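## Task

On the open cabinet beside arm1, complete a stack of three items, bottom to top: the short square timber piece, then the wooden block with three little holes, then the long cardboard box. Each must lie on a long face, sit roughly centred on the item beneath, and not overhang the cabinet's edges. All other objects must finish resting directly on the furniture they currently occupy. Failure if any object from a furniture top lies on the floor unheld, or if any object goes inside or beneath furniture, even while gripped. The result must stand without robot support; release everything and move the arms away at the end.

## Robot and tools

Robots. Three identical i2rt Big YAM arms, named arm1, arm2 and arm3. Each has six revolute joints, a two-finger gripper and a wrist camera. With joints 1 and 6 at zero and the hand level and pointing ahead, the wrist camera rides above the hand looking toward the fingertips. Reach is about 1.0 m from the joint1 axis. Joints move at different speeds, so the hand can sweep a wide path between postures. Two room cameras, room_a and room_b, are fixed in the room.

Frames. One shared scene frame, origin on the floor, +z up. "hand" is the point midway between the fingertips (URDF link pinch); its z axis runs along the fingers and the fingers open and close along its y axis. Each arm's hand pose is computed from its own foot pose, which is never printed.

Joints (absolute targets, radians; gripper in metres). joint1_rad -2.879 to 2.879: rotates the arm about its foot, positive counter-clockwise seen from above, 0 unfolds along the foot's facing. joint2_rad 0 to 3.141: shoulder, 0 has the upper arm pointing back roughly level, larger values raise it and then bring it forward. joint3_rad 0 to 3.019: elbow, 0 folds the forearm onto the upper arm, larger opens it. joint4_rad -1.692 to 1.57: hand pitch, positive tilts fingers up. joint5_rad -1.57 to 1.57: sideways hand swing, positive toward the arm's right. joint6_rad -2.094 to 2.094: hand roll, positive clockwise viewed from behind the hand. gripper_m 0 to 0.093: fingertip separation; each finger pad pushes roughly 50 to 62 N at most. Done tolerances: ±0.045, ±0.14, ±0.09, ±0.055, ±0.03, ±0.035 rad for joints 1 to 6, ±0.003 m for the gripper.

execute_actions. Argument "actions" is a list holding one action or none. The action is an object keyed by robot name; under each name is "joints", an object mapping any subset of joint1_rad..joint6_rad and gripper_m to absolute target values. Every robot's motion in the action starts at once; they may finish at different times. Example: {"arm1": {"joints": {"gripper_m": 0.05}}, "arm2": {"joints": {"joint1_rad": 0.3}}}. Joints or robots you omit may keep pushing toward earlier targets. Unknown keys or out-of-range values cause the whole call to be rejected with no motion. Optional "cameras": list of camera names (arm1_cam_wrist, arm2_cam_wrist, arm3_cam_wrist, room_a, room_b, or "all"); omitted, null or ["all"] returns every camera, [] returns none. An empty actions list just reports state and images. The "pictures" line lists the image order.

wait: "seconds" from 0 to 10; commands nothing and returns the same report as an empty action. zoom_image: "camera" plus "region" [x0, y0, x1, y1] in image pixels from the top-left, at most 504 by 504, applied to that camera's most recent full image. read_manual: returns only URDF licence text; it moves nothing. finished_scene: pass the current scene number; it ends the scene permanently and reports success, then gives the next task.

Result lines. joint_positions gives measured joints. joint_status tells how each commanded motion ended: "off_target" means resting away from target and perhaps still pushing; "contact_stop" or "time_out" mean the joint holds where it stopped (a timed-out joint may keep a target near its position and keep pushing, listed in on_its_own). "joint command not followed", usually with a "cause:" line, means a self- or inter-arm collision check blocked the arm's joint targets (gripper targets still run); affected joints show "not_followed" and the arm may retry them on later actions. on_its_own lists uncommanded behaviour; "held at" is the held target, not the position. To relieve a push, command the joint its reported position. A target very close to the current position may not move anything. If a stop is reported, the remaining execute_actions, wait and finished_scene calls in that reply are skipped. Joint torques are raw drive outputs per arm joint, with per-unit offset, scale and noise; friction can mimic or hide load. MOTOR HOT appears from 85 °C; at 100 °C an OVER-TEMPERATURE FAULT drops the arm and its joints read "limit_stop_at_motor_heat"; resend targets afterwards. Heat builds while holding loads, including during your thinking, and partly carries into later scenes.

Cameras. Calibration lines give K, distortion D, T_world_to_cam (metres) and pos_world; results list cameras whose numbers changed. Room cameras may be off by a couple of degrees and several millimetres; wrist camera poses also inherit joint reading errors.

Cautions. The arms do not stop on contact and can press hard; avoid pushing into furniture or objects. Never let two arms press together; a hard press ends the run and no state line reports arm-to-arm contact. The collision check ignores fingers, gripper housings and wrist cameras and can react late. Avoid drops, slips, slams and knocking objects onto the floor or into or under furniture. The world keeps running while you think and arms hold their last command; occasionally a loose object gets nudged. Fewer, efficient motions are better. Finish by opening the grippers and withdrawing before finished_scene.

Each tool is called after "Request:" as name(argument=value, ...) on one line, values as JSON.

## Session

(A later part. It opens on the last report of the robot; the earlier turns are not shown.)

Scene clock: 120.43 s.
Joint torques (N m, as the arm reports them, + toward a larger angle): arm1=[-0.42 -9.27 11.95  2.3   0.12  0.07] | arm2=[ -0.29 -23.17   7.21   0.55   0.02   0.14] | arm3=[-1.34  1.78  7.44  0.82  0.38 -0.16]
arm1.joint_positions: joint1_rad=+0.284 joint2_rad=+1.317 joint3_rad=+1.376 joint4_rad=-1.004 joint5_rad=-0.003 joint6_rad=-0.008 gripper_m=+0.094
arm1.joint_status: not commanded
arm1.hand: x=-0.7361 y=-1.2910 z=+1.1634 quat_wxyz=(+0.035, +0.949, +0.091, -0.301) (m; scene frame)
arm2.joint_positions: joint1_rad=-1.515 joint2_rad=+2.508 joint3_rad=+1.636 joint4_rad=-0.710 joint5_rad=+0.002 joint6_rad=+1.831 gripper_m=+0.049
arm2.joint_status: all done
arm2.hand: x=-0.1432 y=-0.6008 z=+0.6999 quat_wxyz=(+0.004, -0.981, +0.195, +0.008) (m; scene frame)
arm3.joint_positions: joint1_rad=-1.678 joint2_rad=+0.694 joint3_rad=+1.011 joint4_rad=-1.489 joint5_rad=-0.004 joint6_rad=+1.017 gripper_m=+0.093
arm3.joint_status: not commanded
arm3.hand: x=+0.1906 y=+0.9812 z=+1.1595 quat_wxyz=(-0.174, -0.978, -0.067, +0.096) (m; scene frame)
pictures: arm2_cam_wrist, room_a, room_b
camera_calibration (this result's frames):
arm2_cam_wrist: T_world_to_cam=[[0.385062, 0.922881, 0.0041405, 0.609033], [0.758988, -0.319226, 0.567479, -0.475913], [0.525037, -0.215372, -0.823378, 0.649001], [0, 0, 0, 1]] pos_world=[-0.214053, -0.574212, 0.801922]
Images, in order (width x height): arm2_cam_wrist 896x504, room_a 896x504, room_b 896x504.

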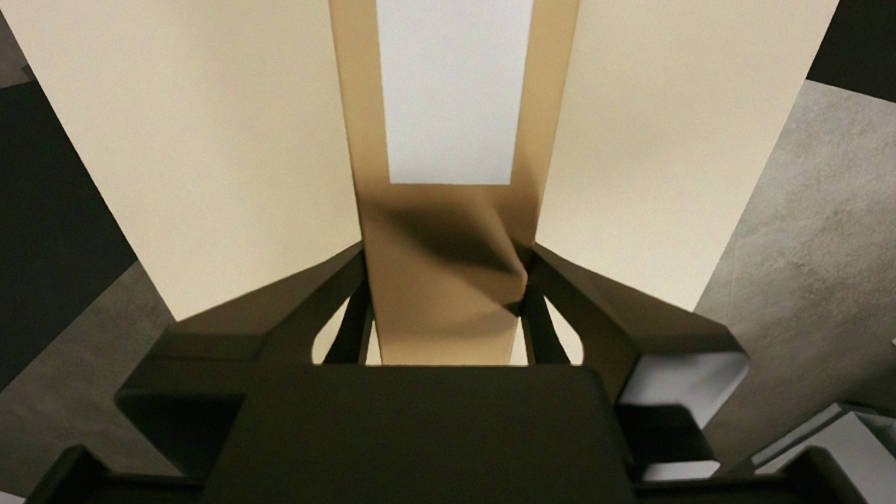

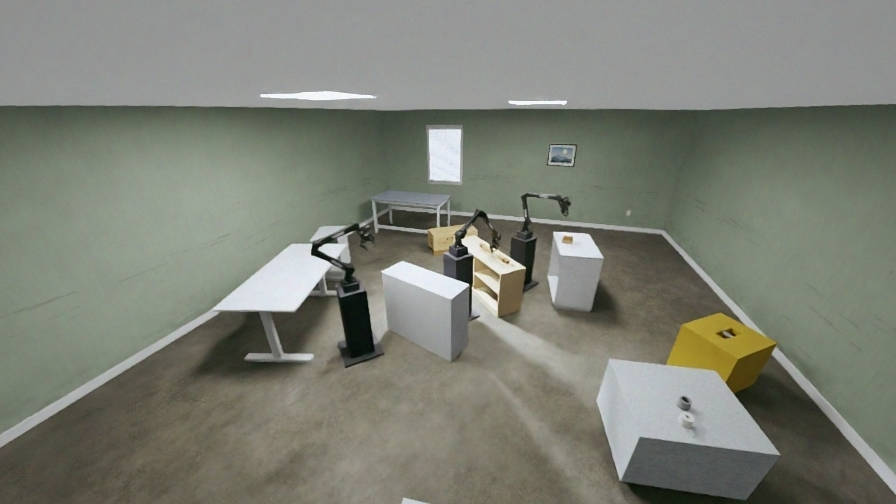

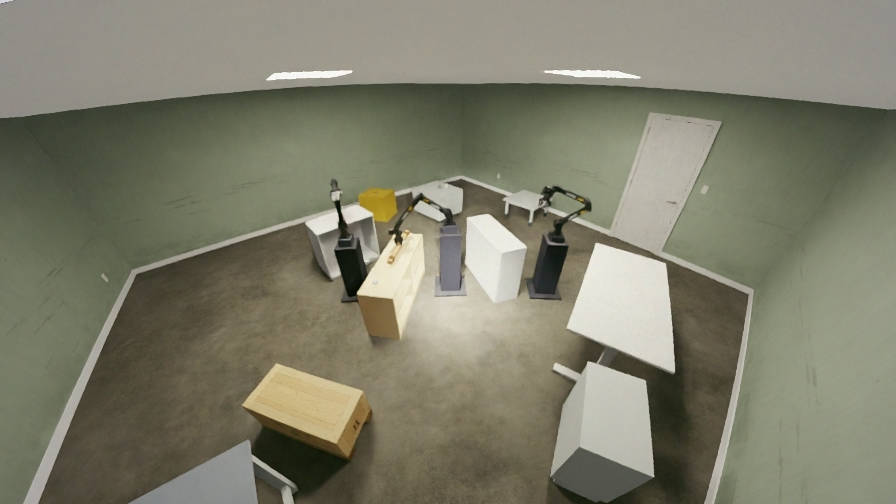

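Request:
execute_actions(actions=[{"arm2":{"joints":{"joint3_rad":1.55,"joint4_rad":-0.605}}}], cameras=["room_a"])

Request:
zoom_image(camera="room_a", region=[460, 220, 540, 280])

Scene clock: 123.67 s.
Joint torques (N m, as the arm reports them, + toward a larger angle): arm1=[-0.44 -9.29 11.93  2.27  0.12  0.07] | arm2=[ -0.28 -21.9    5.46   0.58   0.01   0.14] | arm3=[-1.32  1.77  7.46  0.83  0.39 -0.16]
arm1.joint_positions: joint1_rad=+0.284 joint2_rad=+1.317 joint3_rad=+1.376 joint4_rad=-1.004 joint5_rad=-0.003 joint6_rad=-0.008 gripper_m=+0.094
arm1.joint_status: not commanded
arm1.hand: x=-0.7361 y=-1.2910 z=+1.1634 quat_wxyz=(+0.035, +0.949, +0.091, -0.301) (m; scene frame)
arm2.joint_positions: joint1_rad=-1.515 joint2_rad=+2.501 joint3_rad=+1.545 joint4_rad=-0.616 joint5_rad=+0.002 joint6_rad=+1.831 gripper_m=+0.049
arm2.joint_status: all done
arm2.hand: x=-0.1402 y=-0.5769 z=+0.6828 quat_wxyz=(-0.001, -0.981, +0.195, +0.007) (m; scene frame)
arm3.joint_positions: joint1_rad=-1.678 joint2_rad=+0.694 joint3_rad=+1.011 joint4_rad=-1.489 joint5_rad=-0.004 joint6_rad=+1.017 gripper_m=+0.093
arm3.joint_status: not commanded
arm3.hand: x=+0.1906 y=+0.9812 z=+1.1595 quat_wxyz=(-0.174, -0.978, -0.067, +0.096) (m; scene frame)
pictures: room_a
Images, in order (width x height): room_a 896x504.

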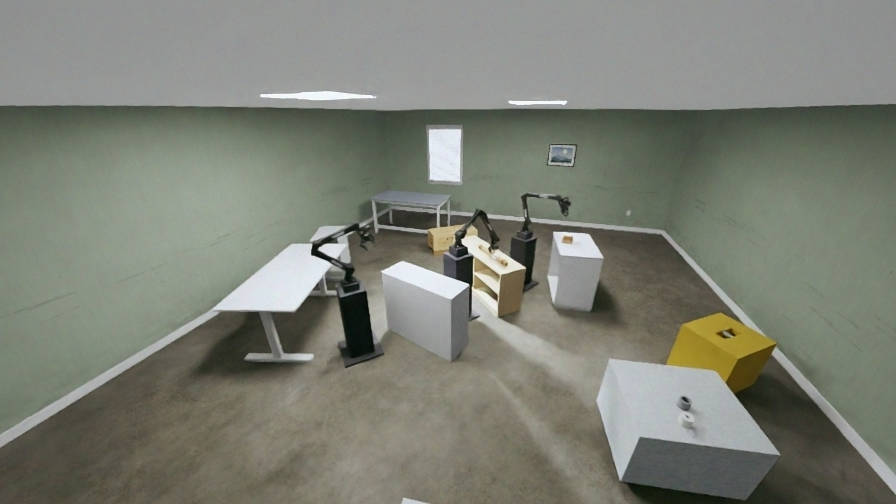

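Region (460, 220, 540, 280) of room_a's 896x504 image, scaled by 6.300, with more detail than that image has; it fills the top 378 rows of this view, and the rest is white.

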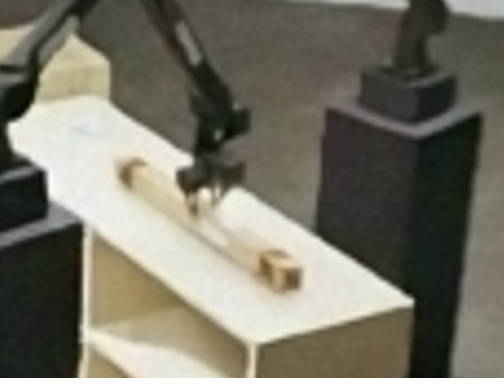

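Request:
execute_actions(actions=[{"arm2":{"joints":{"joint2_rad":2.545,"joint4_rad":-0.585}}}], cameras=["arm2_cam_wrist"])

Scene clock: 125.83 s.
Joint torques (N m, as the arm reports them, + toward a larger angle): arm1=[-0.54 -9.24 11.97  2.29  0.12  0.07] | arm2=[ -0.24 -18.54   5.35   0.58   0.01   0.14] | arm3=[-1.32  1.77  7.45  0.82  0.39 -0.16]
arm1.joint_positions: joint1_rad=+0.284 joint2_rad=+1.317 joint3_rad=+1.376 joint4_rad=-1.004 joint5_rad=-0.003 joint6_rad=-0.008 gripper_m=+0.094
arm1.joint_status: not commanded
arm1.hand: x=-0.7361 y=-1.2910 z=+1.1634 quat_wxyz=(+0.035, +0.949, +0.091, -0.301) (m; scene frame)
arm2.joint_positions: joint1_rad=-1.515 joint2_rad=+2.512 joint3_rad=+1.545 joint4_rad=-0.595 joint5_rad=+0.002 joint6_rad=+1.831 gripper_m=+0.049
arm2.joint_status: all done
arm2.hand: x=-0.1404 y=-0.5777 z=+0.6768 quat_wxyz=(-0.006, -0.981, +0.195, +0.007) (m; scene frame)
arm3.joint_positions: joint1_rad=-1.678 joint2_rad=+0.694 joint3_rad=+1.011 joint4_rad=-1.489 joint5_rad=-0.004 joint6_rad=+1.017 gripper_m=+0.093
arm3.joint_status: not commanded
arm3.hand: x=+0.1906 y=+0.9812 z=+1.1595 quat_wxyz=(-0.174, -0.978, -0.067, +0.096) (m; scene frame)
pictures: arm2_cam_wrist
camera_calibration (this result's frames):
arm2_cam_wrist: T_world_to_cam=[[0.384816, 0.922871, -0.0150112, 0.599644], [0.760554, -0.307835, 0.57166, -0.453608], [0.522948, -0.231401, -0.820353, 0.621972], [0, 0, 0, 1]] pos_world=[-0.211018, -0.549105, 0.778548]
Images, in order (width x height): arm2_cam_wrist 896x504.

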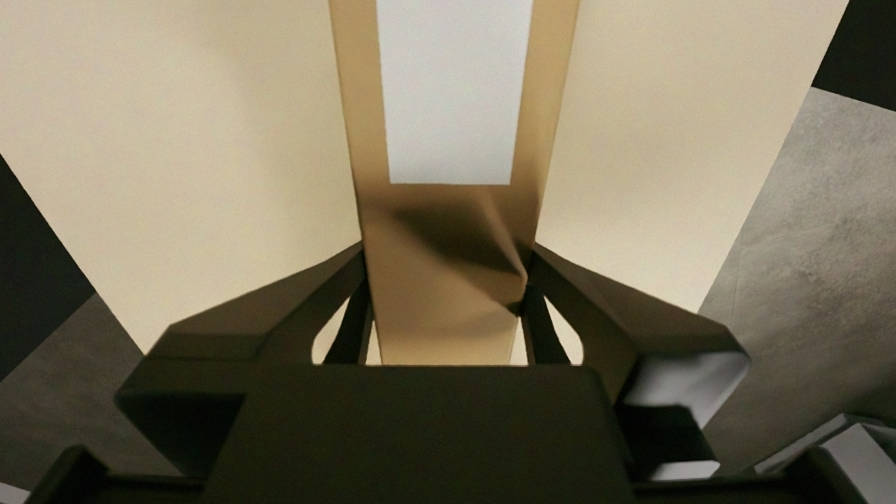

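Request:
execute_actions(actions=[{"arm2":{"joints":{"joint2_rad":2.565,"joint4_rad":-0.575}}}], cameras=["arm2_cam_wrist"])

Scene clock: 128.83 s.
Joint torques (N m, as the arm reports them, + toward a larger angle): arm1=[-0.41 -9.23 11.98  2.29  0.12  0.07] | arm2=[ -0.27 -18.62   5.25   0.52   0.22   0.11] | arm3=[-1.35  1.77  7.45  0.82  0.38 -0.16]
arm1.joint_positions: joint1_rad=+0.284 joint2_rad=+1.317 joint3_rad=+1.376 joint4_rad=-1.004 joint5_rad=-0.003 joint6_rad=-0.008 gripper_m=+0.094
arm1.joint_status: not commanded
arm1.hand: x=-0.7361 y=-1.2910 z=+1.1634 quat_wxyz=(+0.035, +0.949, +0.091, -0.301) (m; scene frame)
arm2.joint_positions: joint1_rad=-1.515 joint2_rad=+2.532 joint3_rad=+1.545 joint4_rad=-0.584 joint5_rad=-0.002 joint6_rad=+1.835 gripper_m=+0.049
arm2.joint_status: all done
arm2.hand: x=-0.1391 y=-0.5726 z=+0.6655 quat_wxyz=(-0.001, -0.980, +0.197, +0.005) (m; scene frame)
arm3.joint_positions: joint1_rad=-1.678 joint2_rad=+0.694 joint3_rad=+1.011 joint4_rad=-1.489 joint5_rad=-0.004 joint6_rad=+1.017 gripper_m=+0.093
arm3.joint_status: not commanded
arm3.hand: x=+0.1906 y=+0.9812 z=+1.1595 quat_wxyz=(-0.174, -0.978, -0.067, +0.096) (m; scene frame)
pictures: arm2_cam_wrist
camera_calibration (this result's frames):
arm2_cam_wrist: T_world_to_cam=[[0.388467, 0.921447, -0.0053854, 0.58757], [0.75607, -0.315395, 0.573484, -0.452714], [0.526737, -0.226852, -0.819199, 0.615484], [0, 0, 0, 1]] pos_world=[-0.210166, -0.544575, 0.766992]
Images, in order (width x height): arm2_cam_wrist 896x504.

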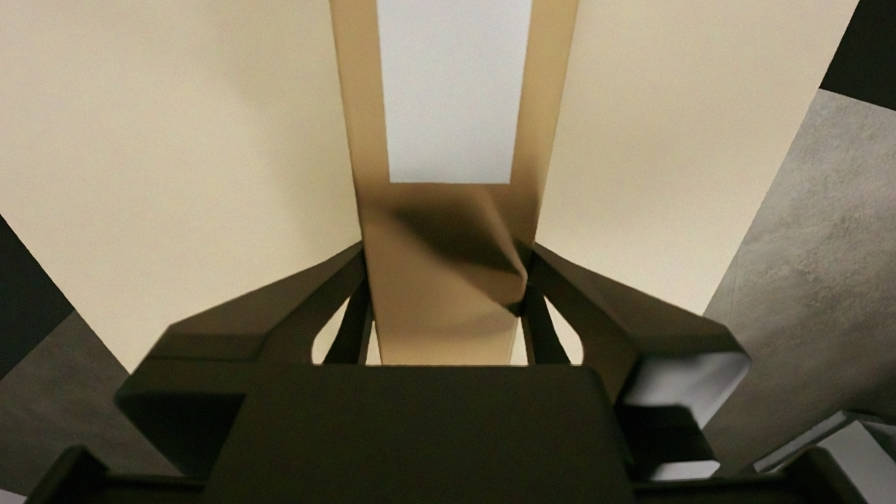

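Request:
execute_actions(actions=[{"arm2":{"joints":{"gripper_m":0.093,"joint2_rad":2.53}},"arm1":{"joints":{"joint2_rad":0.9,"joint3_rad":1.1,"joint4_rad":-1.5,"joint6_rad":0.8}}}], cameras=["arm2_cam_wrist"])

Request:
execute_actions(actions=[{"arm2":{"joints":{"joint2_rad":1.5,"joint4_rad":-1.45}},"arm1":{"joints":{"joint1_rad":-1.62,"joint6_rad":1.75}}}], cameras=["arm2_cam_wrist","arm1_cam_wrist","room_a"])

Scene clock: 132.67 s.
Joint torques (N m, as the arm reports them, + toward a larger angle): arm1=[-0.71 -2.    9.93 -0.14  0.19  0.06] | arm2=[ -0.27 -21.33   5.24   0.5    0.21   0.1 ] | arm3=[-1.34  1.76  7.45  0.83  0.38 -0.16]
arm1.joint_positions: joint1_rad=+0.284 joint2_rad=+0.891 joint3_rad=+1.098 joint4_rad=-1.483 joint5_rad=-0.003 joint6_rad=+0.792 gripper_m=+0.094
arm1.joint_status: all done
arm1.hand: x=-0.5040 y=-1.2473 z=+1.1394 quat_wxyz=(+0.073, +0.945, -0.295, -0.121) (m; scene frame)
arm2.joint_positions: joint1_rad=-1.515 joint2_rad=+2.532 joint3_rad=+1.545 joint4_rad=-0.584 joint5_rad=-0.002 joint6_rad=+1.835 gripper_m=+0.093
arm2.joint_status: all done
arm2.hand: x=-0.1391 y=-0.5726 z=+0.6655 quat_wxyz=(-0.001, -0.980, +0.197, +0.005) (m; scene frame)
arm3.joint_positions: joint1_rad=-1.678 joint2_rad=+0.694 joint3_rad=+1.011 joint4_rad=-1.489 joint5_rad=-0.004 joint6_rad=+1.017 gripper_m=+0.093
arm3.joint_status: not commanded
arm3.hand: x=+0.1906 y=+0.9812 z=+1.1595 quat_wxyz=(-0.174, -0.978, -0.067, +0.096) (m; scene frame)
pictures: arm2_cam_wrist
camera_calibration (this result's frames):
arm2_cam_wrist: T_world_to_cam=[[0.388467, 0.921447, -0.0053854, 0.58757], [0.75607, -0.315395, 0.573484, -0.452714], [0.526737, -0.226852, -0.819199, 0.615484], [0, 0, 0, 1]] pos_world=[-0.210166, -0.544575, 0.766992]
Images, in order (width x height): arm2_cam_wrist 896x504.

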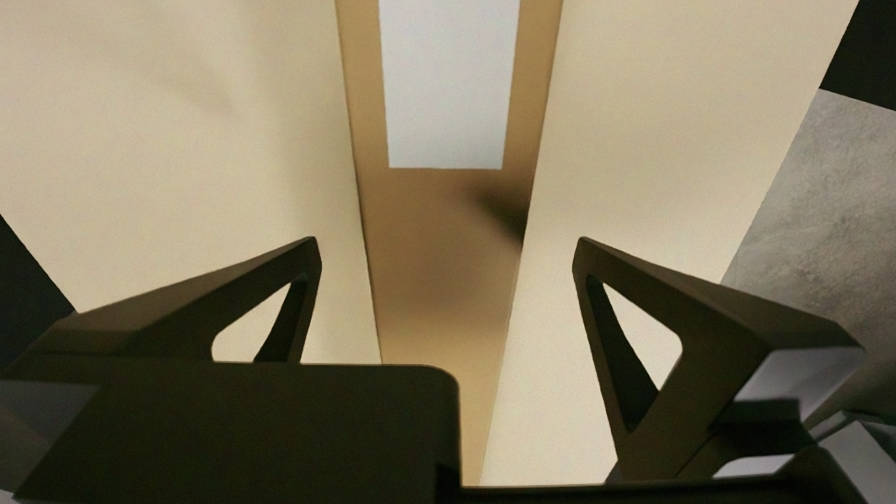

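Scene clock: 134.60 s.
Joint torques (N m, as the arm reports them, + toward a larger angle): arm1=[-0.77 -1.91  9.79 -0.25  0.09  0.06] | arm2=[ -0.13 -11.4    9.46   0.17   0.2    0.08] | arm3=[-1.39  1.73  7.44  0.82  0.38 -0.16]
arm1.joint_positions: joint1_rad=-1.615 joint2_rad=+0.894 joint3_rad=+1.098 joint4_rad=-1.483 joint5_rad=+0.001 joint6_rad=+1.742 gripper_m=+0.094
arm1.joint_status: all done
arm1.hand: x=-0.1869 y=-0.9152 z=+1.1393 quat_wxyz=(-0.005, -0.153, -0.978, -0.141) (m; scene frame)
arm2.joint_positions: joint1_rad=-1.515 joint2_rad=+1.478 joint3_rad=+1.544 joint4_rad=-1.440 joint5_rad=-0.002 joint6_rad=+1.835 gripper_m=+0.093
arm2.joint_status: all done
arm2.hand: x=-0.1189 y=-0.4750 z=+1.2359 quat_wxyz=(-0.099, -0.976, +0.195, -0.001) (m; scene frame)
arm3.joint_positions: joint1_rad=-1.678 joint2_rad=+0.694 joint3_rad=+1.011 joint4_rad=-1.489 joint5_rad=-0.004 joint6_rad=+1.017 gripper_m=+0.093
arm3.joint_status: not commanded
arm3.hand: x=+0.1906 y=+0.9812 z=+1.1595 quat_wxyz=(-0.174, -0.978, -0.067, +0.096) (m; scene frame)
pictures: arm1_cam_wrist, arm2_cam_wrist, room_a
camera_calibration (this result's frames):
arm1_cam_wrist: T_world_to_cam=[[-0.292399, -0.915623, -0.275931, -0.580692], [-0.803403, 0.0786969, 0.590212, -0.745511], [-0.518697, 0.394261, -0.758625, 1.25104], [0, 0, 0, 1]] pos_world=[-0.119827, -0.966263, 1.22885]
arm2_cam_wrist: T_world_to_cam=[[0.383608, 0.902952, -0.19371, 0.716255], [0.772188, -0.198571, 0.603568, -0.744094], [0.506528, -0.381114, -0.773422, 0.962049], [0, 0, 0, 1]] pos_world=[-0.187485, -0.42785, 1.33193]
Images, in order (width x height): arm1_cam_wrist 896x504, arm2_cam_wrist 896x504, room_a 896x504.

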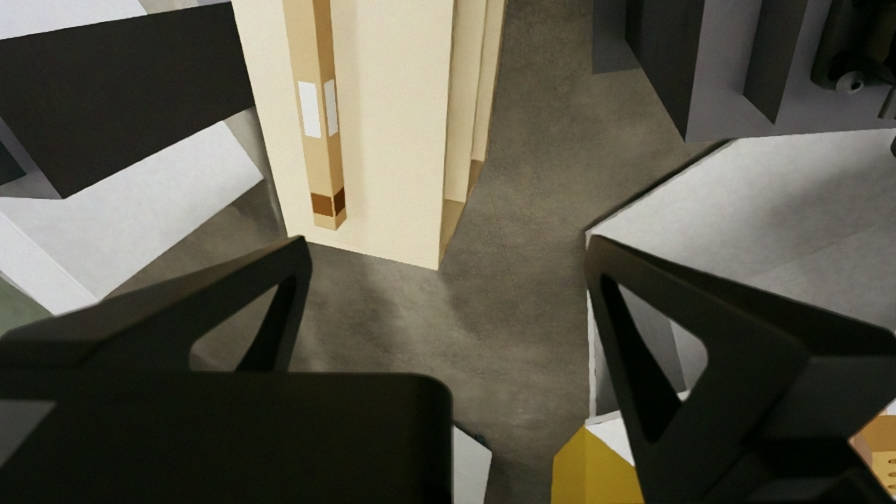

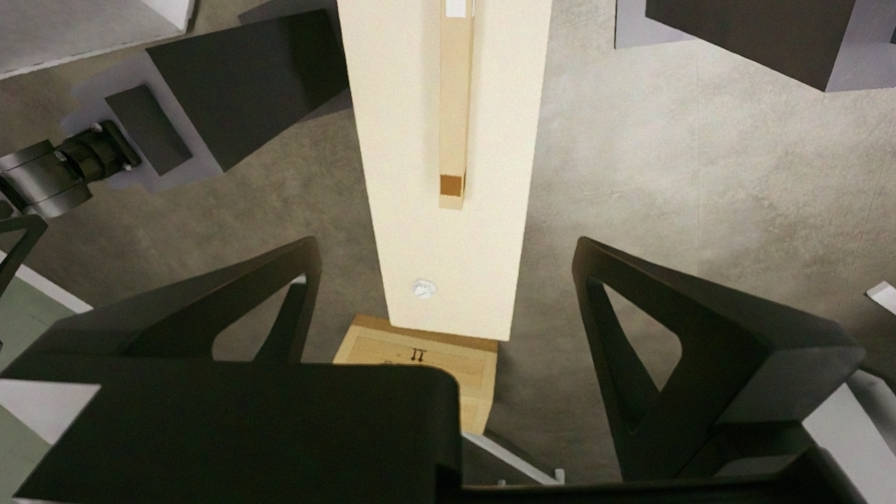

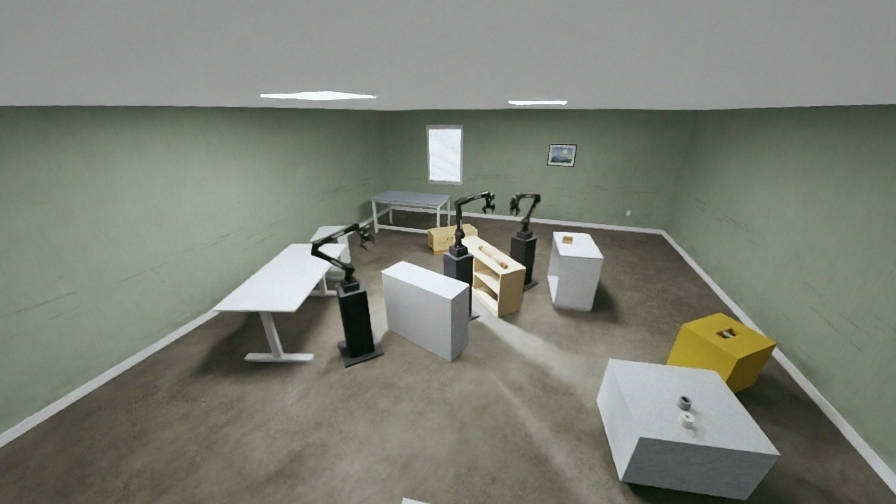

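Request:
zoom_image(camera="arm1_cam_wrist", region=[240, 0, 400, 250])

Region (240, 0, 400, 250) of arm1_cam_wrist's 896x504 image, scaled by 2.016, with more detail than that image has; it fills the left 323 columns of this view, and the rest is white.

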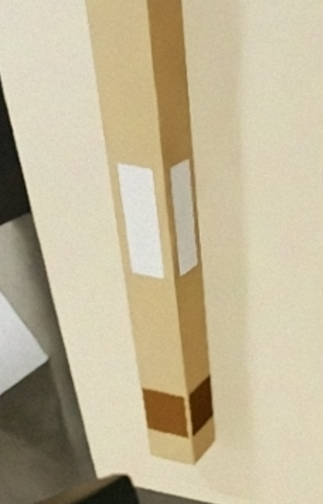

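Request:
execute_actions(actions=[{"arm2":{"joints":{"joint1_rad":0,"joint2_rad":0.7,"joint3_rad":1.0}},"arm1":{"joints":{"joint1_rad":-1.64,"joint2_rad":2.295,"joint3_rad":1.78,"joint4_rad":-1.005,"joint6_rad":1.83}}}], cameras=["arm1_cam_wrist","room_a"])

Scene clock: 142.30 s.
Joint torques (N m, as the arm reports them, + toward a larger angle): arm1=[ -1.33 -20.    10.1    0.16   0.09   0.08] | arm2=[ 0.08 -1.33  8.74  0.59  0.15  0.06] | arm3=[-1.38  1.77  7.46  0.83  0.38 -0.16]
arm1.joint_positions: joint1_rad=-1.632 joint2_rad=+2.307 joint3_rad=+1.753 joint4_rad=-1.010 joint5_rad=+0.001 joint6_rad=+1.822 gripper_m=+0.094
arm1.joint_status: all done
arm1.hand: x=-0.1189 y=-0.5542 z=+0.7447 quat_wxyz=(-0.008, -0.203, -0.979, +0.001) (m; scene frame)
arm2.joint_positions: joint1_rad=-0.005 joint2_rad=+0.700 joint3_rad=+1.005 joint4_rad=-1.442 joint5_rad=-0.001 joint6_rad=+1.835 gripper_m=+0.093
arm2.joint_status: all done
arm2.hand: x=+0.1841 y=-0.0427 z=+1.2520 quat_wxyz=(-0.143, -0.830, -0.517, -0.153) (m; scene frame)
arm3.joint_positions: joint1_rad=-1.678 joint2_rad=+0.694 joint3_rad=+1.011 joint4_rad=-1.489 joint5_rad=-0.004 joint6_rad=+1.017 gripper_m=+0.093
arm3.joint_status: not commanded
arm3.hand: x=+0.1906 y=+0.9812 z=+1.1595 quat_wxyz=(-0.174, -0.978, -0.067, +0.096) (m; scene frame)
pictures: arm1_cam_wrist, room_a
camera_calibration (this result's frames):
arm1_cam_wrist: T_world_to_cam=[[-0.392586, -0.919715, 0.000363163, -0.559056], [-0.751957, 0.321205, 0.575663, -0.335124], [-0.529563, 0.225724, -0.817687, 0.793892], [0, 0, 0, 1]] pos_world=[-0.0510606, -0.58573, 0.842277]
Images, in order (width x height): arm1_cam_wrist 896x504, room_a 896x504.

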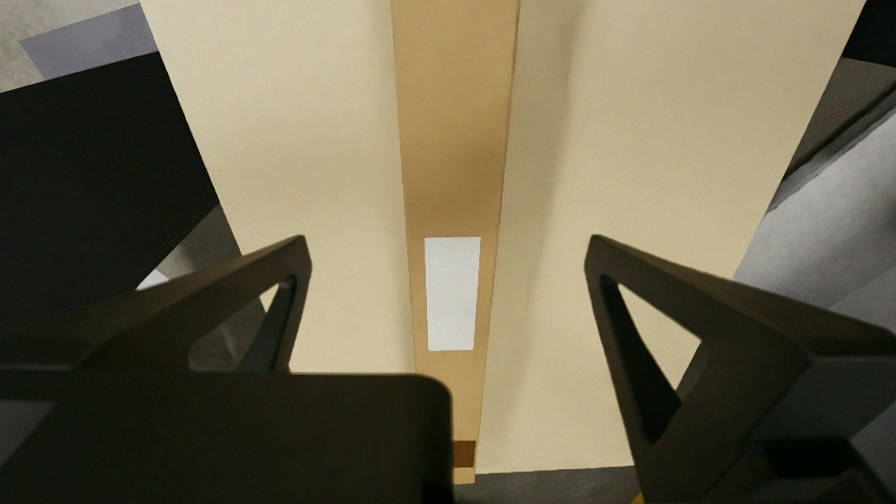

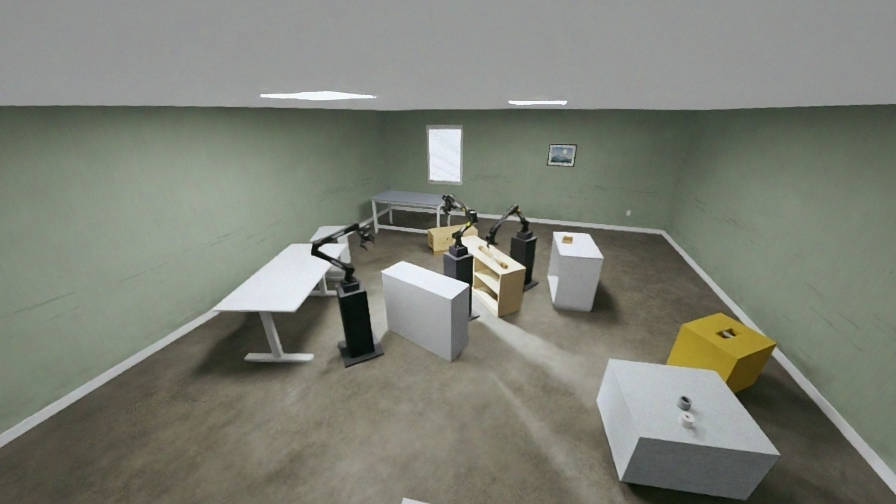

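Request:
execute_actions(actions=[{"arm1":{"joints":{"joint1_rad":-1.618,"joint2_rad":2.445,"joint3_rad":1.74,"joint4_rad":-0.852}}}], cameras=["arm1_cam_wrist"])

Scene clock: 146.13 s.
Joint torques (N m, as the arm reports them, + toward a larger angle): arm1=[ -0.05 -19.92   7.88   0.61   0.09   0.08] | arm2=[ 0.06 -1.66  8.74  0.6   0.16  0.06] | arm3=[-1.37  1.74  7.45  0.83  0.38 -0.16]
arm1.joint_positions: joint1_rad=-1.627 joint2_rad=+2.452 joint3_rad=+1.726 joint4_rad=-0.868 joint5_rad=+0.001 joint6_rad=+1.823 gripper_m=+0.094
arm1.joint_status: all done
arm1.hand: x=-0.1232 y=-0.5700 z=+0.6461 quat_wxyz=(-0.008, -0.201, -0.979, +0.015) (m; scene frame)
arm2.joint_positions: joint1_rad=-0.005 joint2_rad=+0.700 joint3_rad=+1.005 joint4_rad=-1.442 joint5_rad=-0.001 joint6_rad=+1.835 gripper_m=+0.093
arm2.joint_status: not commanded
arm2.hand: x=+0.1841 y=-0.0427 z=+1.2520 quat_wxyz=(-0.143, -0.830, -0.517, -0.153) (m; scene frame)
arm3.joint_positions: joint1_rad=-1.678 joint2_rad=+0.694 joint3_rad=+1.011 joint4_rad=-1.489 joint5_rad=-0.004 joint6_rad=+1.017 gripper_m=+0.093
arm3.joint_status: not commanded
arm3.hand: x=+0.1906 y=+0.9812 z=+1.1595 quat_wxyz=(-0.174, -0.978, -0.067, +0.096) (m; scene frame)
pictures: arm1_cam_wrist
camera_calibration (this result's frames):
arm1_cam_wrist: T_world_to_cam=[[-0.388696, -0.920924, 0.0285457, -0.593685], [-0.750731, 0.334519, 0.569649, -0.264847], [-0.534153, 0.19999, -0.821392, 0.701731], [0, 0, 0, 1]] pos_world=[-0.0547603, -0.598482, 0.744213]
Images, in order (width x height): arm1_cam_wrist 896x504.

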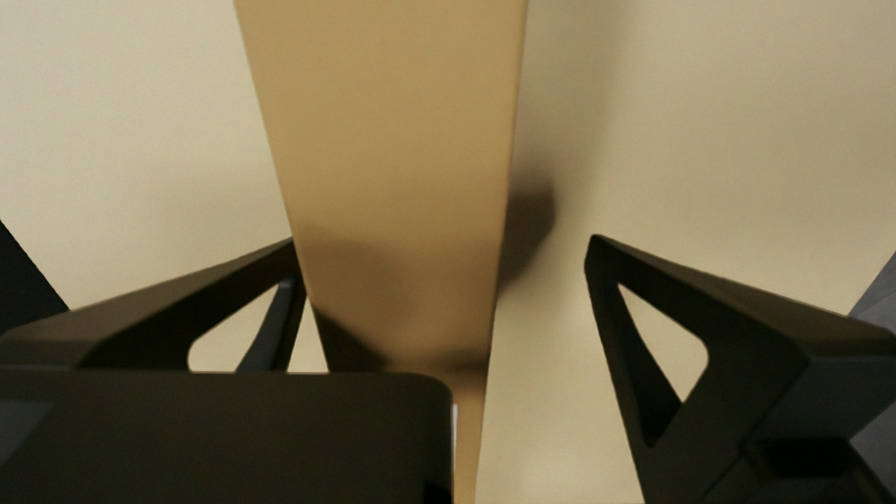

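Request:
execute_actions(actions=[{"arm1":{"joints":{"joint3_rad":1.765,"joint4_rad":-0.835}}}], cameras=["arm1_cam_wrist"])

Scene clock: 150.13 s.
Joint torques (N m, as the arm reports them, + toward a larger angle): arm1=[  0.04 -19.86   9.57   0.64   0.09   0.08] | arm2=[ 0.06 -1.63  8.73  0.59  0.15  0.06] | arm3=[-1.37  1.77  7.45  0.82  0.38 -0.16]
arm1.joint_positions: joint1_rad=-1.627 joint2_rad=+2.452 joint3_rad=+1.733 joint4_rad=-0.851 joint5_rad=+0.001 joint6_rad=+1.823 gripper_m=+0.094
arm1.joint_status: all done
arm1.hand: x=-0.1221 y=-0.5628 z=+0.6478 quat_wxyz=(-0.008, -0.201, -0.980, +0.004) (m; scene frame)
arm2.joint_positions: joint1_rad=-0.005 joint2_rad=+0.700 joint3_rad=+1.005 joint4_rad=-1.442 joint5_rad=-0.001 joint6_rad=+1.835 gripper_m=+0.093
arm2.joint_status: not commanded
arm2.hand: x=+0.1841 y=-0.0427 z=+1.2520 quat_wxyz=(-0.143, -0.830, -0.517, -0.153) (m; scene frame)
arm3.joint_positions: joint1_rad=-1.678 joint2_rad=+0.694 joint3_rad=+1.011 joint4_rad=-1.489 joint5_rad=-0.004 joint6_rad=+1.017 gripper_m=+0.093
arm3.joint_status: not commanded
arm3.hand: x=+0.1906 y=+0.9812 z=+1.1595 quat_wxyz=(-0.174, -0.978, -0.067, +0.096) (m; scene frame)
pictures: arm1_cam_wrist
camera_calibration (this result's frames):
arm1_cam_wrist: T_world_to_cam=[[-0.388451, -0.921447, 0.00635604, -0.572574], [-0.752828, 0.321329, 0.574454, -0.278222], [-0.531371, 0.218362, -0.818513, 0.711105], [0, 0, 0, 1]] pos_world=[-0.0540096, -0.593474, 0.745513]
Images, in order (width x height): arm1_cam_wrist 896x504.

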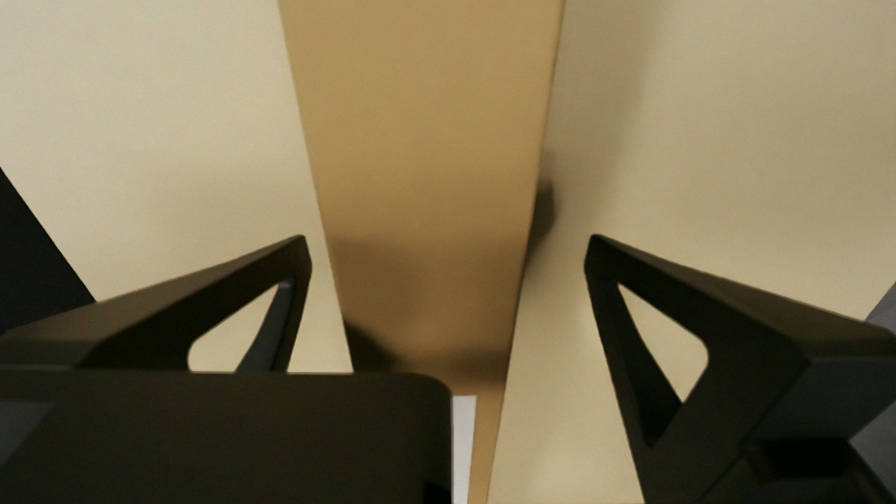

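Request:
execute_actions(actions=[{"arm1":{"joints":{"gripper_m":0.028}}}], cameras=["arm1_cam_wrist"])

Scene clock: 153.13 s.
Joint torques (N m, as the arm reports them, + toward a larger angle): arm1=[  0.12 -19.91   9.54   0.62   0.09   0.06] | arm2=[ 0.05 -1.64  8.72  0.59  0.15  0.06] | arm3=[-1.39  1.77  7.45  0.82  0.38 -0.16]
arm1.joint_positions: joint1_rad=-1.627 joint2_rad=+2.452 joint3_rad=+1.734 joint4_rad=-0.850 joint5_rad=+0.001 joint6_rad=+1.824 gripper_m=+0.049
arm1.joint_status: gripper_m off_target (ended at +0.049, target +0.028)
arm1.hand: x=-0.1220 y=-0.5622 z=+0.6481 quat_wxyz=(-0.008, -0.201, -0.980, +0.003) (m; scene frame)
arm2.joint_positions: joint1_rad=-0.005 joint2_rad=+0.700 joint3_rad=+1.005 joint4_rad=-1.442 joint5_rad=-0.001 joint6_rad=+1.835 gripper_m=+0.093
arm2.joint_status: not commanded
arm2.hand: x=+0.1841 y=-0.0427 z=+1.2520 quat_wxyz=(-0.143, -0.830, -0.517, -0.153) (m; scene frame)
arm3.joint_positions: joint1_rad=-1.678 joint2_rad=+0.694 joint3_rad=+1.011 joint4_rad=-1.489 joint5_rad=-0.004 joint6_rad=+1.017 gripper_m=+0.093
arm3.joint_status: not commanded
arm3.hand: x=+0.1906 y=+0.9812 z=+1.1595 quat_wxyz=(-0.174, -0.978, -0.067, +0.096) (m; scene frame)
pictures: arm1_cam_wrist
camera_calibration (this result's frames):
arm1_cam_wrist: T_world_to_cam=[[-0.38913, -0.921172, 0.00449429, -0.570655], [-0.752763, 0.320794, 0.574839, -0.279025], [-0.530967, 0.220304, -0.818254, 0.712162], [0, 0, 0, 1]] pos_world=[-0.0539636, -0.593054, 0.745689]
Images, in order (width x height): arm1_cam_wrist 896x504.

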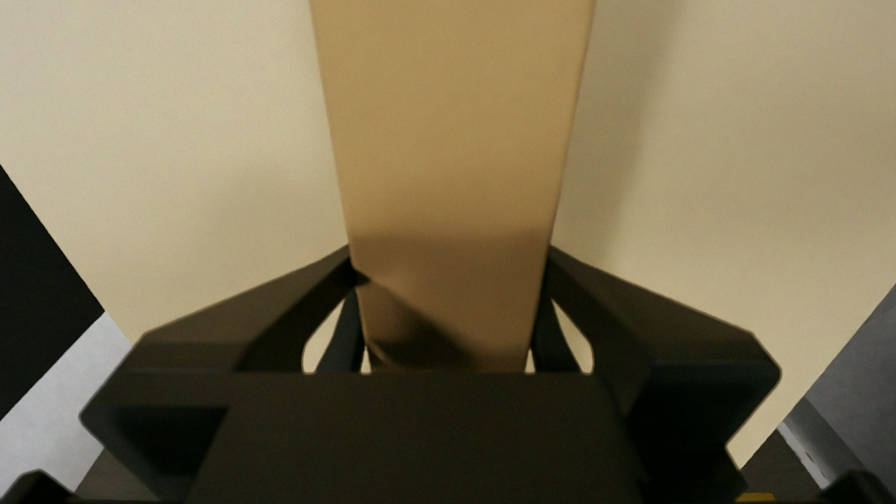

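Request:
execute_actions(actions=[{"arm1":{"joints":{"joint2_rad":1.96,"joint3_rad":1.82,"joint4_rad":-1.41}}}], cameras=[])

Request:
execute_actions(actions=[{"arm1":{"joints":{"joint1_rad":0.264,"joint6_rad":1.19}}}], cameras=["arm1_cam_wrist","room_a","room_b"])

Scene clock: 158.17 s.
Joint torques (N m, as the arm reports them, + toward a larger angle): arm1=[  0.1  -17.03  10.07  -0.78   0.1    0.06] | arm2=[ 0.03 -1.62  8.73  0.58  0.15  0.06] | arm3=[-1.38  1.76  7.45  0.83  0.39 -0.16]
arm1.joint_positions: joint1_rad=-1.627 joint2_rad=+1.962 joint3_rad=+1.809 joint4_rad=-1.394 joint5_rad=+0.001 joint6_rad=+1.824 gripper_m=+0.049
arm1.joint_status: all done
arm1.hand: x=-0.1313 y=-0.5913 z=+0.9773 quat_wxyz=(-0.007, -0.201, -0.979, -0.008) (m; scene frame)
arm2.joint_positions: joint1_rad=-0.005 joint2_rad=+0.700 joint3_rad=+1.005 joint4_rad=-1.442 joint5_rad=-0.001 joint6_rad=+1.835 gripper_m=+0.093
arm2.joint_status: not commanded
arm2.hand: x=+0.1841 y=-0.0427 z=+1.2520 quat_wxyz=(-0.143, -0.830, -0.517, -0.153) (m; scene frame)
arm3.joint_positions: joint1_rad=-1.678 joint2_rad=+0.694 joint3_rad=+1.011 joint4_rad=-1.489 joint5_rad=-0.004 joint6_rad=+1.017 gripper_m=+0.093
arm3.joint_status: not commanded
arm3.hand: x=+0.1906 y=+0.9812 z=+1.1595 quat_wxyz=(-0.174, -0.978, -0.067, +0.096) (m; scene frame)
pictures: none
No camera images: the call's "cameras" was empty. Leave "cameras" out to get every camera's image.

Scene clock: 160.37 s.
Joint torques (N m, as the arm reports them, + toward a larger angle): arm1=[ -0.32 -17.11  10.13  -0.68   0.14  -0.05] | arm2=[ 0.05 -1.63  8.73  0.59  0.16  0.06] | arm3=[-1.36  1.76  7.45  0.83  0.38 -0.16]
arm1.joint_positions: joint1_rad=+0.271 joint2_rad=+1.962 joint3_rad=+1.809 joint4_rad=-1.394 joint5_rad=-0.001 joint6_rad=+1.196 gripper_m=+0.049
arm1.joint_status: all done
arm1.hand: x=-0.8280 y=-1.3025 z=+0.9758 quat_wxyz=(+0.010, +0.872, -0.489, -0.001) (m; scene frame)
arm2.joint_positions: joint1_rad=-0.005 joint2_rad=+0.700 joint3_rad=+1.005 joint4_rad=-1.442 joint5_rad=-0.001 joint6_rad=+1.835 gripper_m=+0.093
arm2.joint_status: not commanded
arm2.hand: x=+0.1841 y=-0.0427 z=+1.2520 quat_wxyz=(-0.143, -0.830, -0.517, -0.153) (m; scene frame)
arm3.joint_positions: joint1_rad=-1.678 joint2_rad=+0.694 joint3_rad=+1.011 joint4_rad=-1.489 joint5_rad=-0.004 joint6_rad=+1.017 gripper_m=+0.093
arm3.joint_status: not commanded
arm3.hand: x=+0.1906 y=+0.9812 z=+1.1595 quat_wxyz=(-0.174, -0.978, -0.067, +0.096) (m; scene frame)
pictures: arm1_cam_wrist, room_a, room_b
camera_calibration (this result's frames):
arm1_cam_wrist: T_world_to_cam=[[0.850151, 0.526317, -0.015259, 1.40192], [0.430973, -0.678909, 0.594428, -1.10244], [0.302498, -0.51193, -0.804004, 0.491011], [0, 0, 0, 1]] pos_world=[-0.865249, -1.23495, 1.07149]
Images, in order (width x height): arm1_cam_wrist 896x504, room_a 896x504, room_b 896x504.

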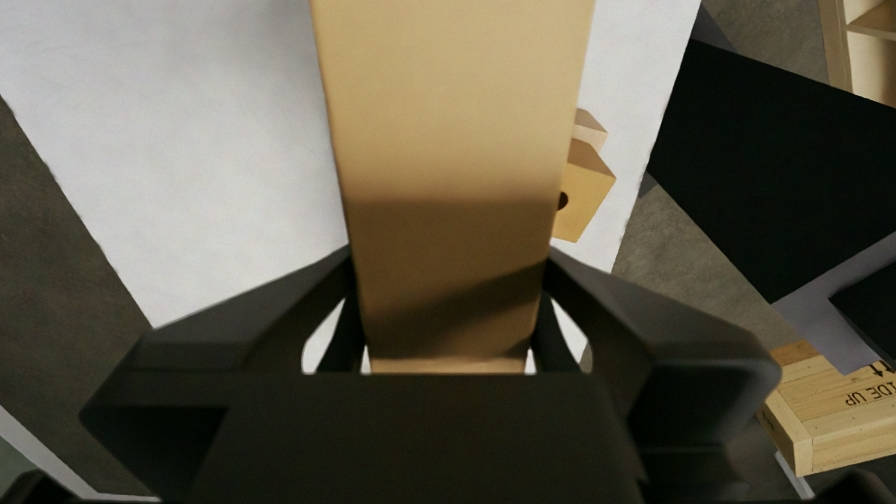

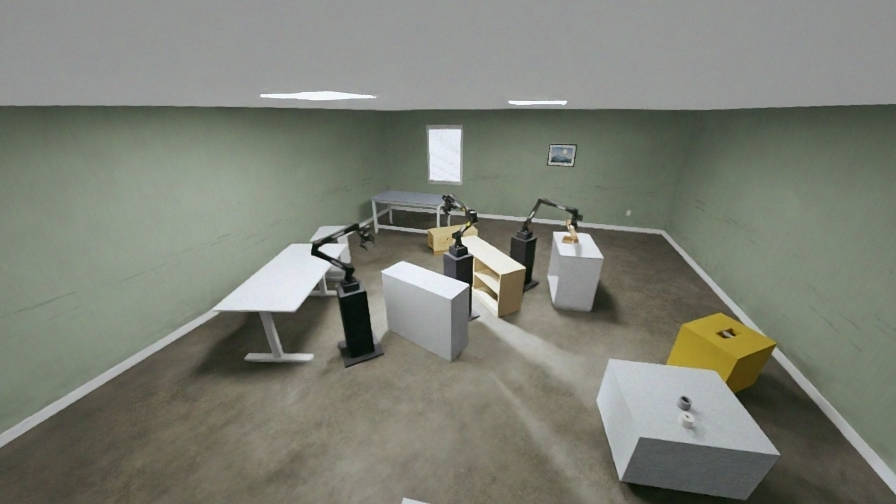

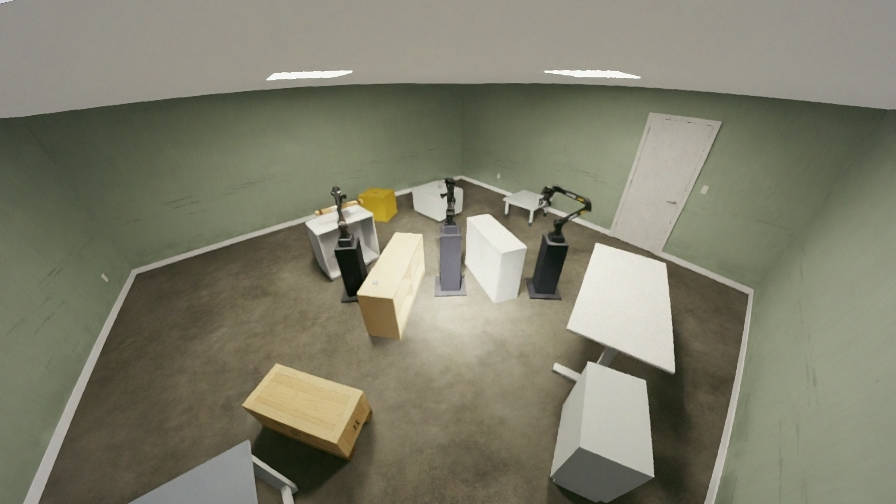

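Request:
zoom_image(camera="arm1_cam_wrist", region=[530, 90, 650, 260])

Region (530, 90, 650, 260) of arm1_cam_wrist's 896x504 image, scaled by 2.965, with more detail than that image has; it fills the left 356 columns of this view, and the rest is white.

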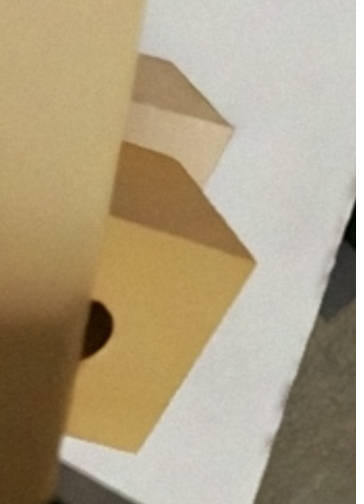

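Request:
execute_actions(actions=[{"arm1":{"joints":{"joint3_rad":1.67,"joint4_rad":-1.268}}}], cameras=["arm1_cam_wrist","room_a","room_b"])

Request:
zoom_image(camera="room_b", region=[300, 180, 390, 240])

Scene clock: 171.30 s.
Joint torques (N m, as the arm reports them, + toward a larger angle): arm1=[ -0.74 -16.45   9.8    0.69   0.14  -0.06] | arm2=[ 0.06 -1.65  8.74  0.59  0.16  0.06] | arm3=[-1.35  1.74  7.44  0.82  0.38 -0.16]
arm1.joint_positions: joint1_rad=+0.271 joint2_rad=+1.960 joint3_rad=+1.657 joint4_rad=-1.285 joint5_rad=-0.001 joint6_rad=+1.196 gripper_m=+0.049
arm1.joint_status: all done
arm1.hand: x=-0.8041 y=-1.2990 z=+0.9208 quat_wxyz=(-0.003, +0.872, -0.489, +0.015) (m; scene frame)
arm2.joint_positions: joint1_rad=-0.005 joint2_rad=+0.700 joint3_rad=+1.005 joint4_rad=-1.442 joint5_rad=-0.001 joint6_rad=+1.835 gripper_m=+0.093
arm2.joint_status: not commanded
arm2.hand: x=+0.1841 y=-0.0427 z=+1.2520 quat_wxyz=(-0.143, -0.830, -0.517, -0.153) (m; scene frame)
arm3.joint_positions: joint1_rad=-1.678 joint2_rad=+0.694 joint3_rad=+1.011 joint4_rad=-1.489 joint5_rad=-0.004 joint6_rad=+1.017 gripper_m=+0.093
arm3.joint_status: not commanded
arm3.hand: x=+0.1906 y=+0.9812 z=+1.1595 quat_wxyz=(-0.174, -0.978, -0.067, +0.096) (m; scene frame)
pictures: arm1_cam_wrist, room_a, room_b
camera_calibration (this result's frames):
arm1_cam_wrist: T_world_to_cam=[[0.849729, 0.526733, 0.0226389, 1.34423], [0.407188, -0.682944, 0.606453, -1.11313], [0.3349, -0.506102, -0.794797, 0.466529], [0, 0, 0, 1]] pos_world=[-0.84522, -1.23214, 1.01542]
Images, in order (width x height): arm1_cam_wrist 896x504, room_a 896x504, room_b 896x504.

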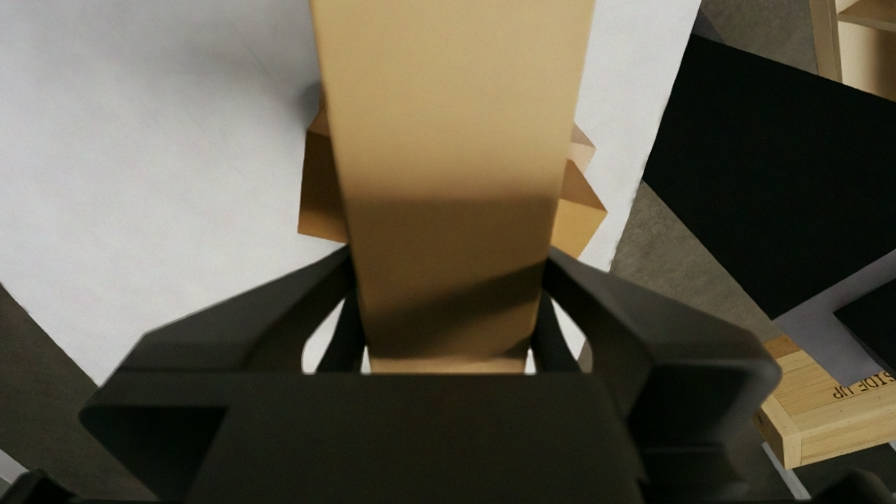

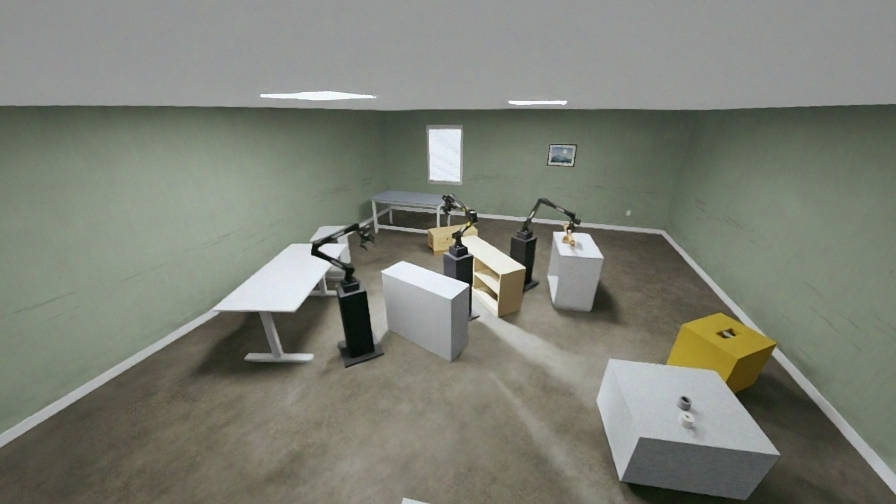

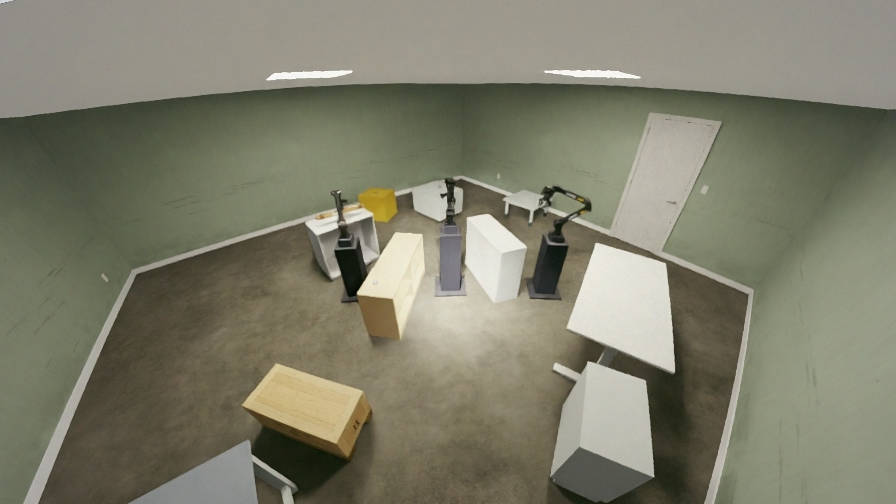

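Region (300, 180, 390, 240) of room_b's 896x504 image, scaled by 5.600, with more detail than that image has.

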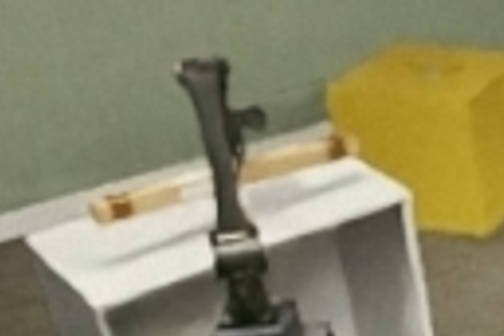

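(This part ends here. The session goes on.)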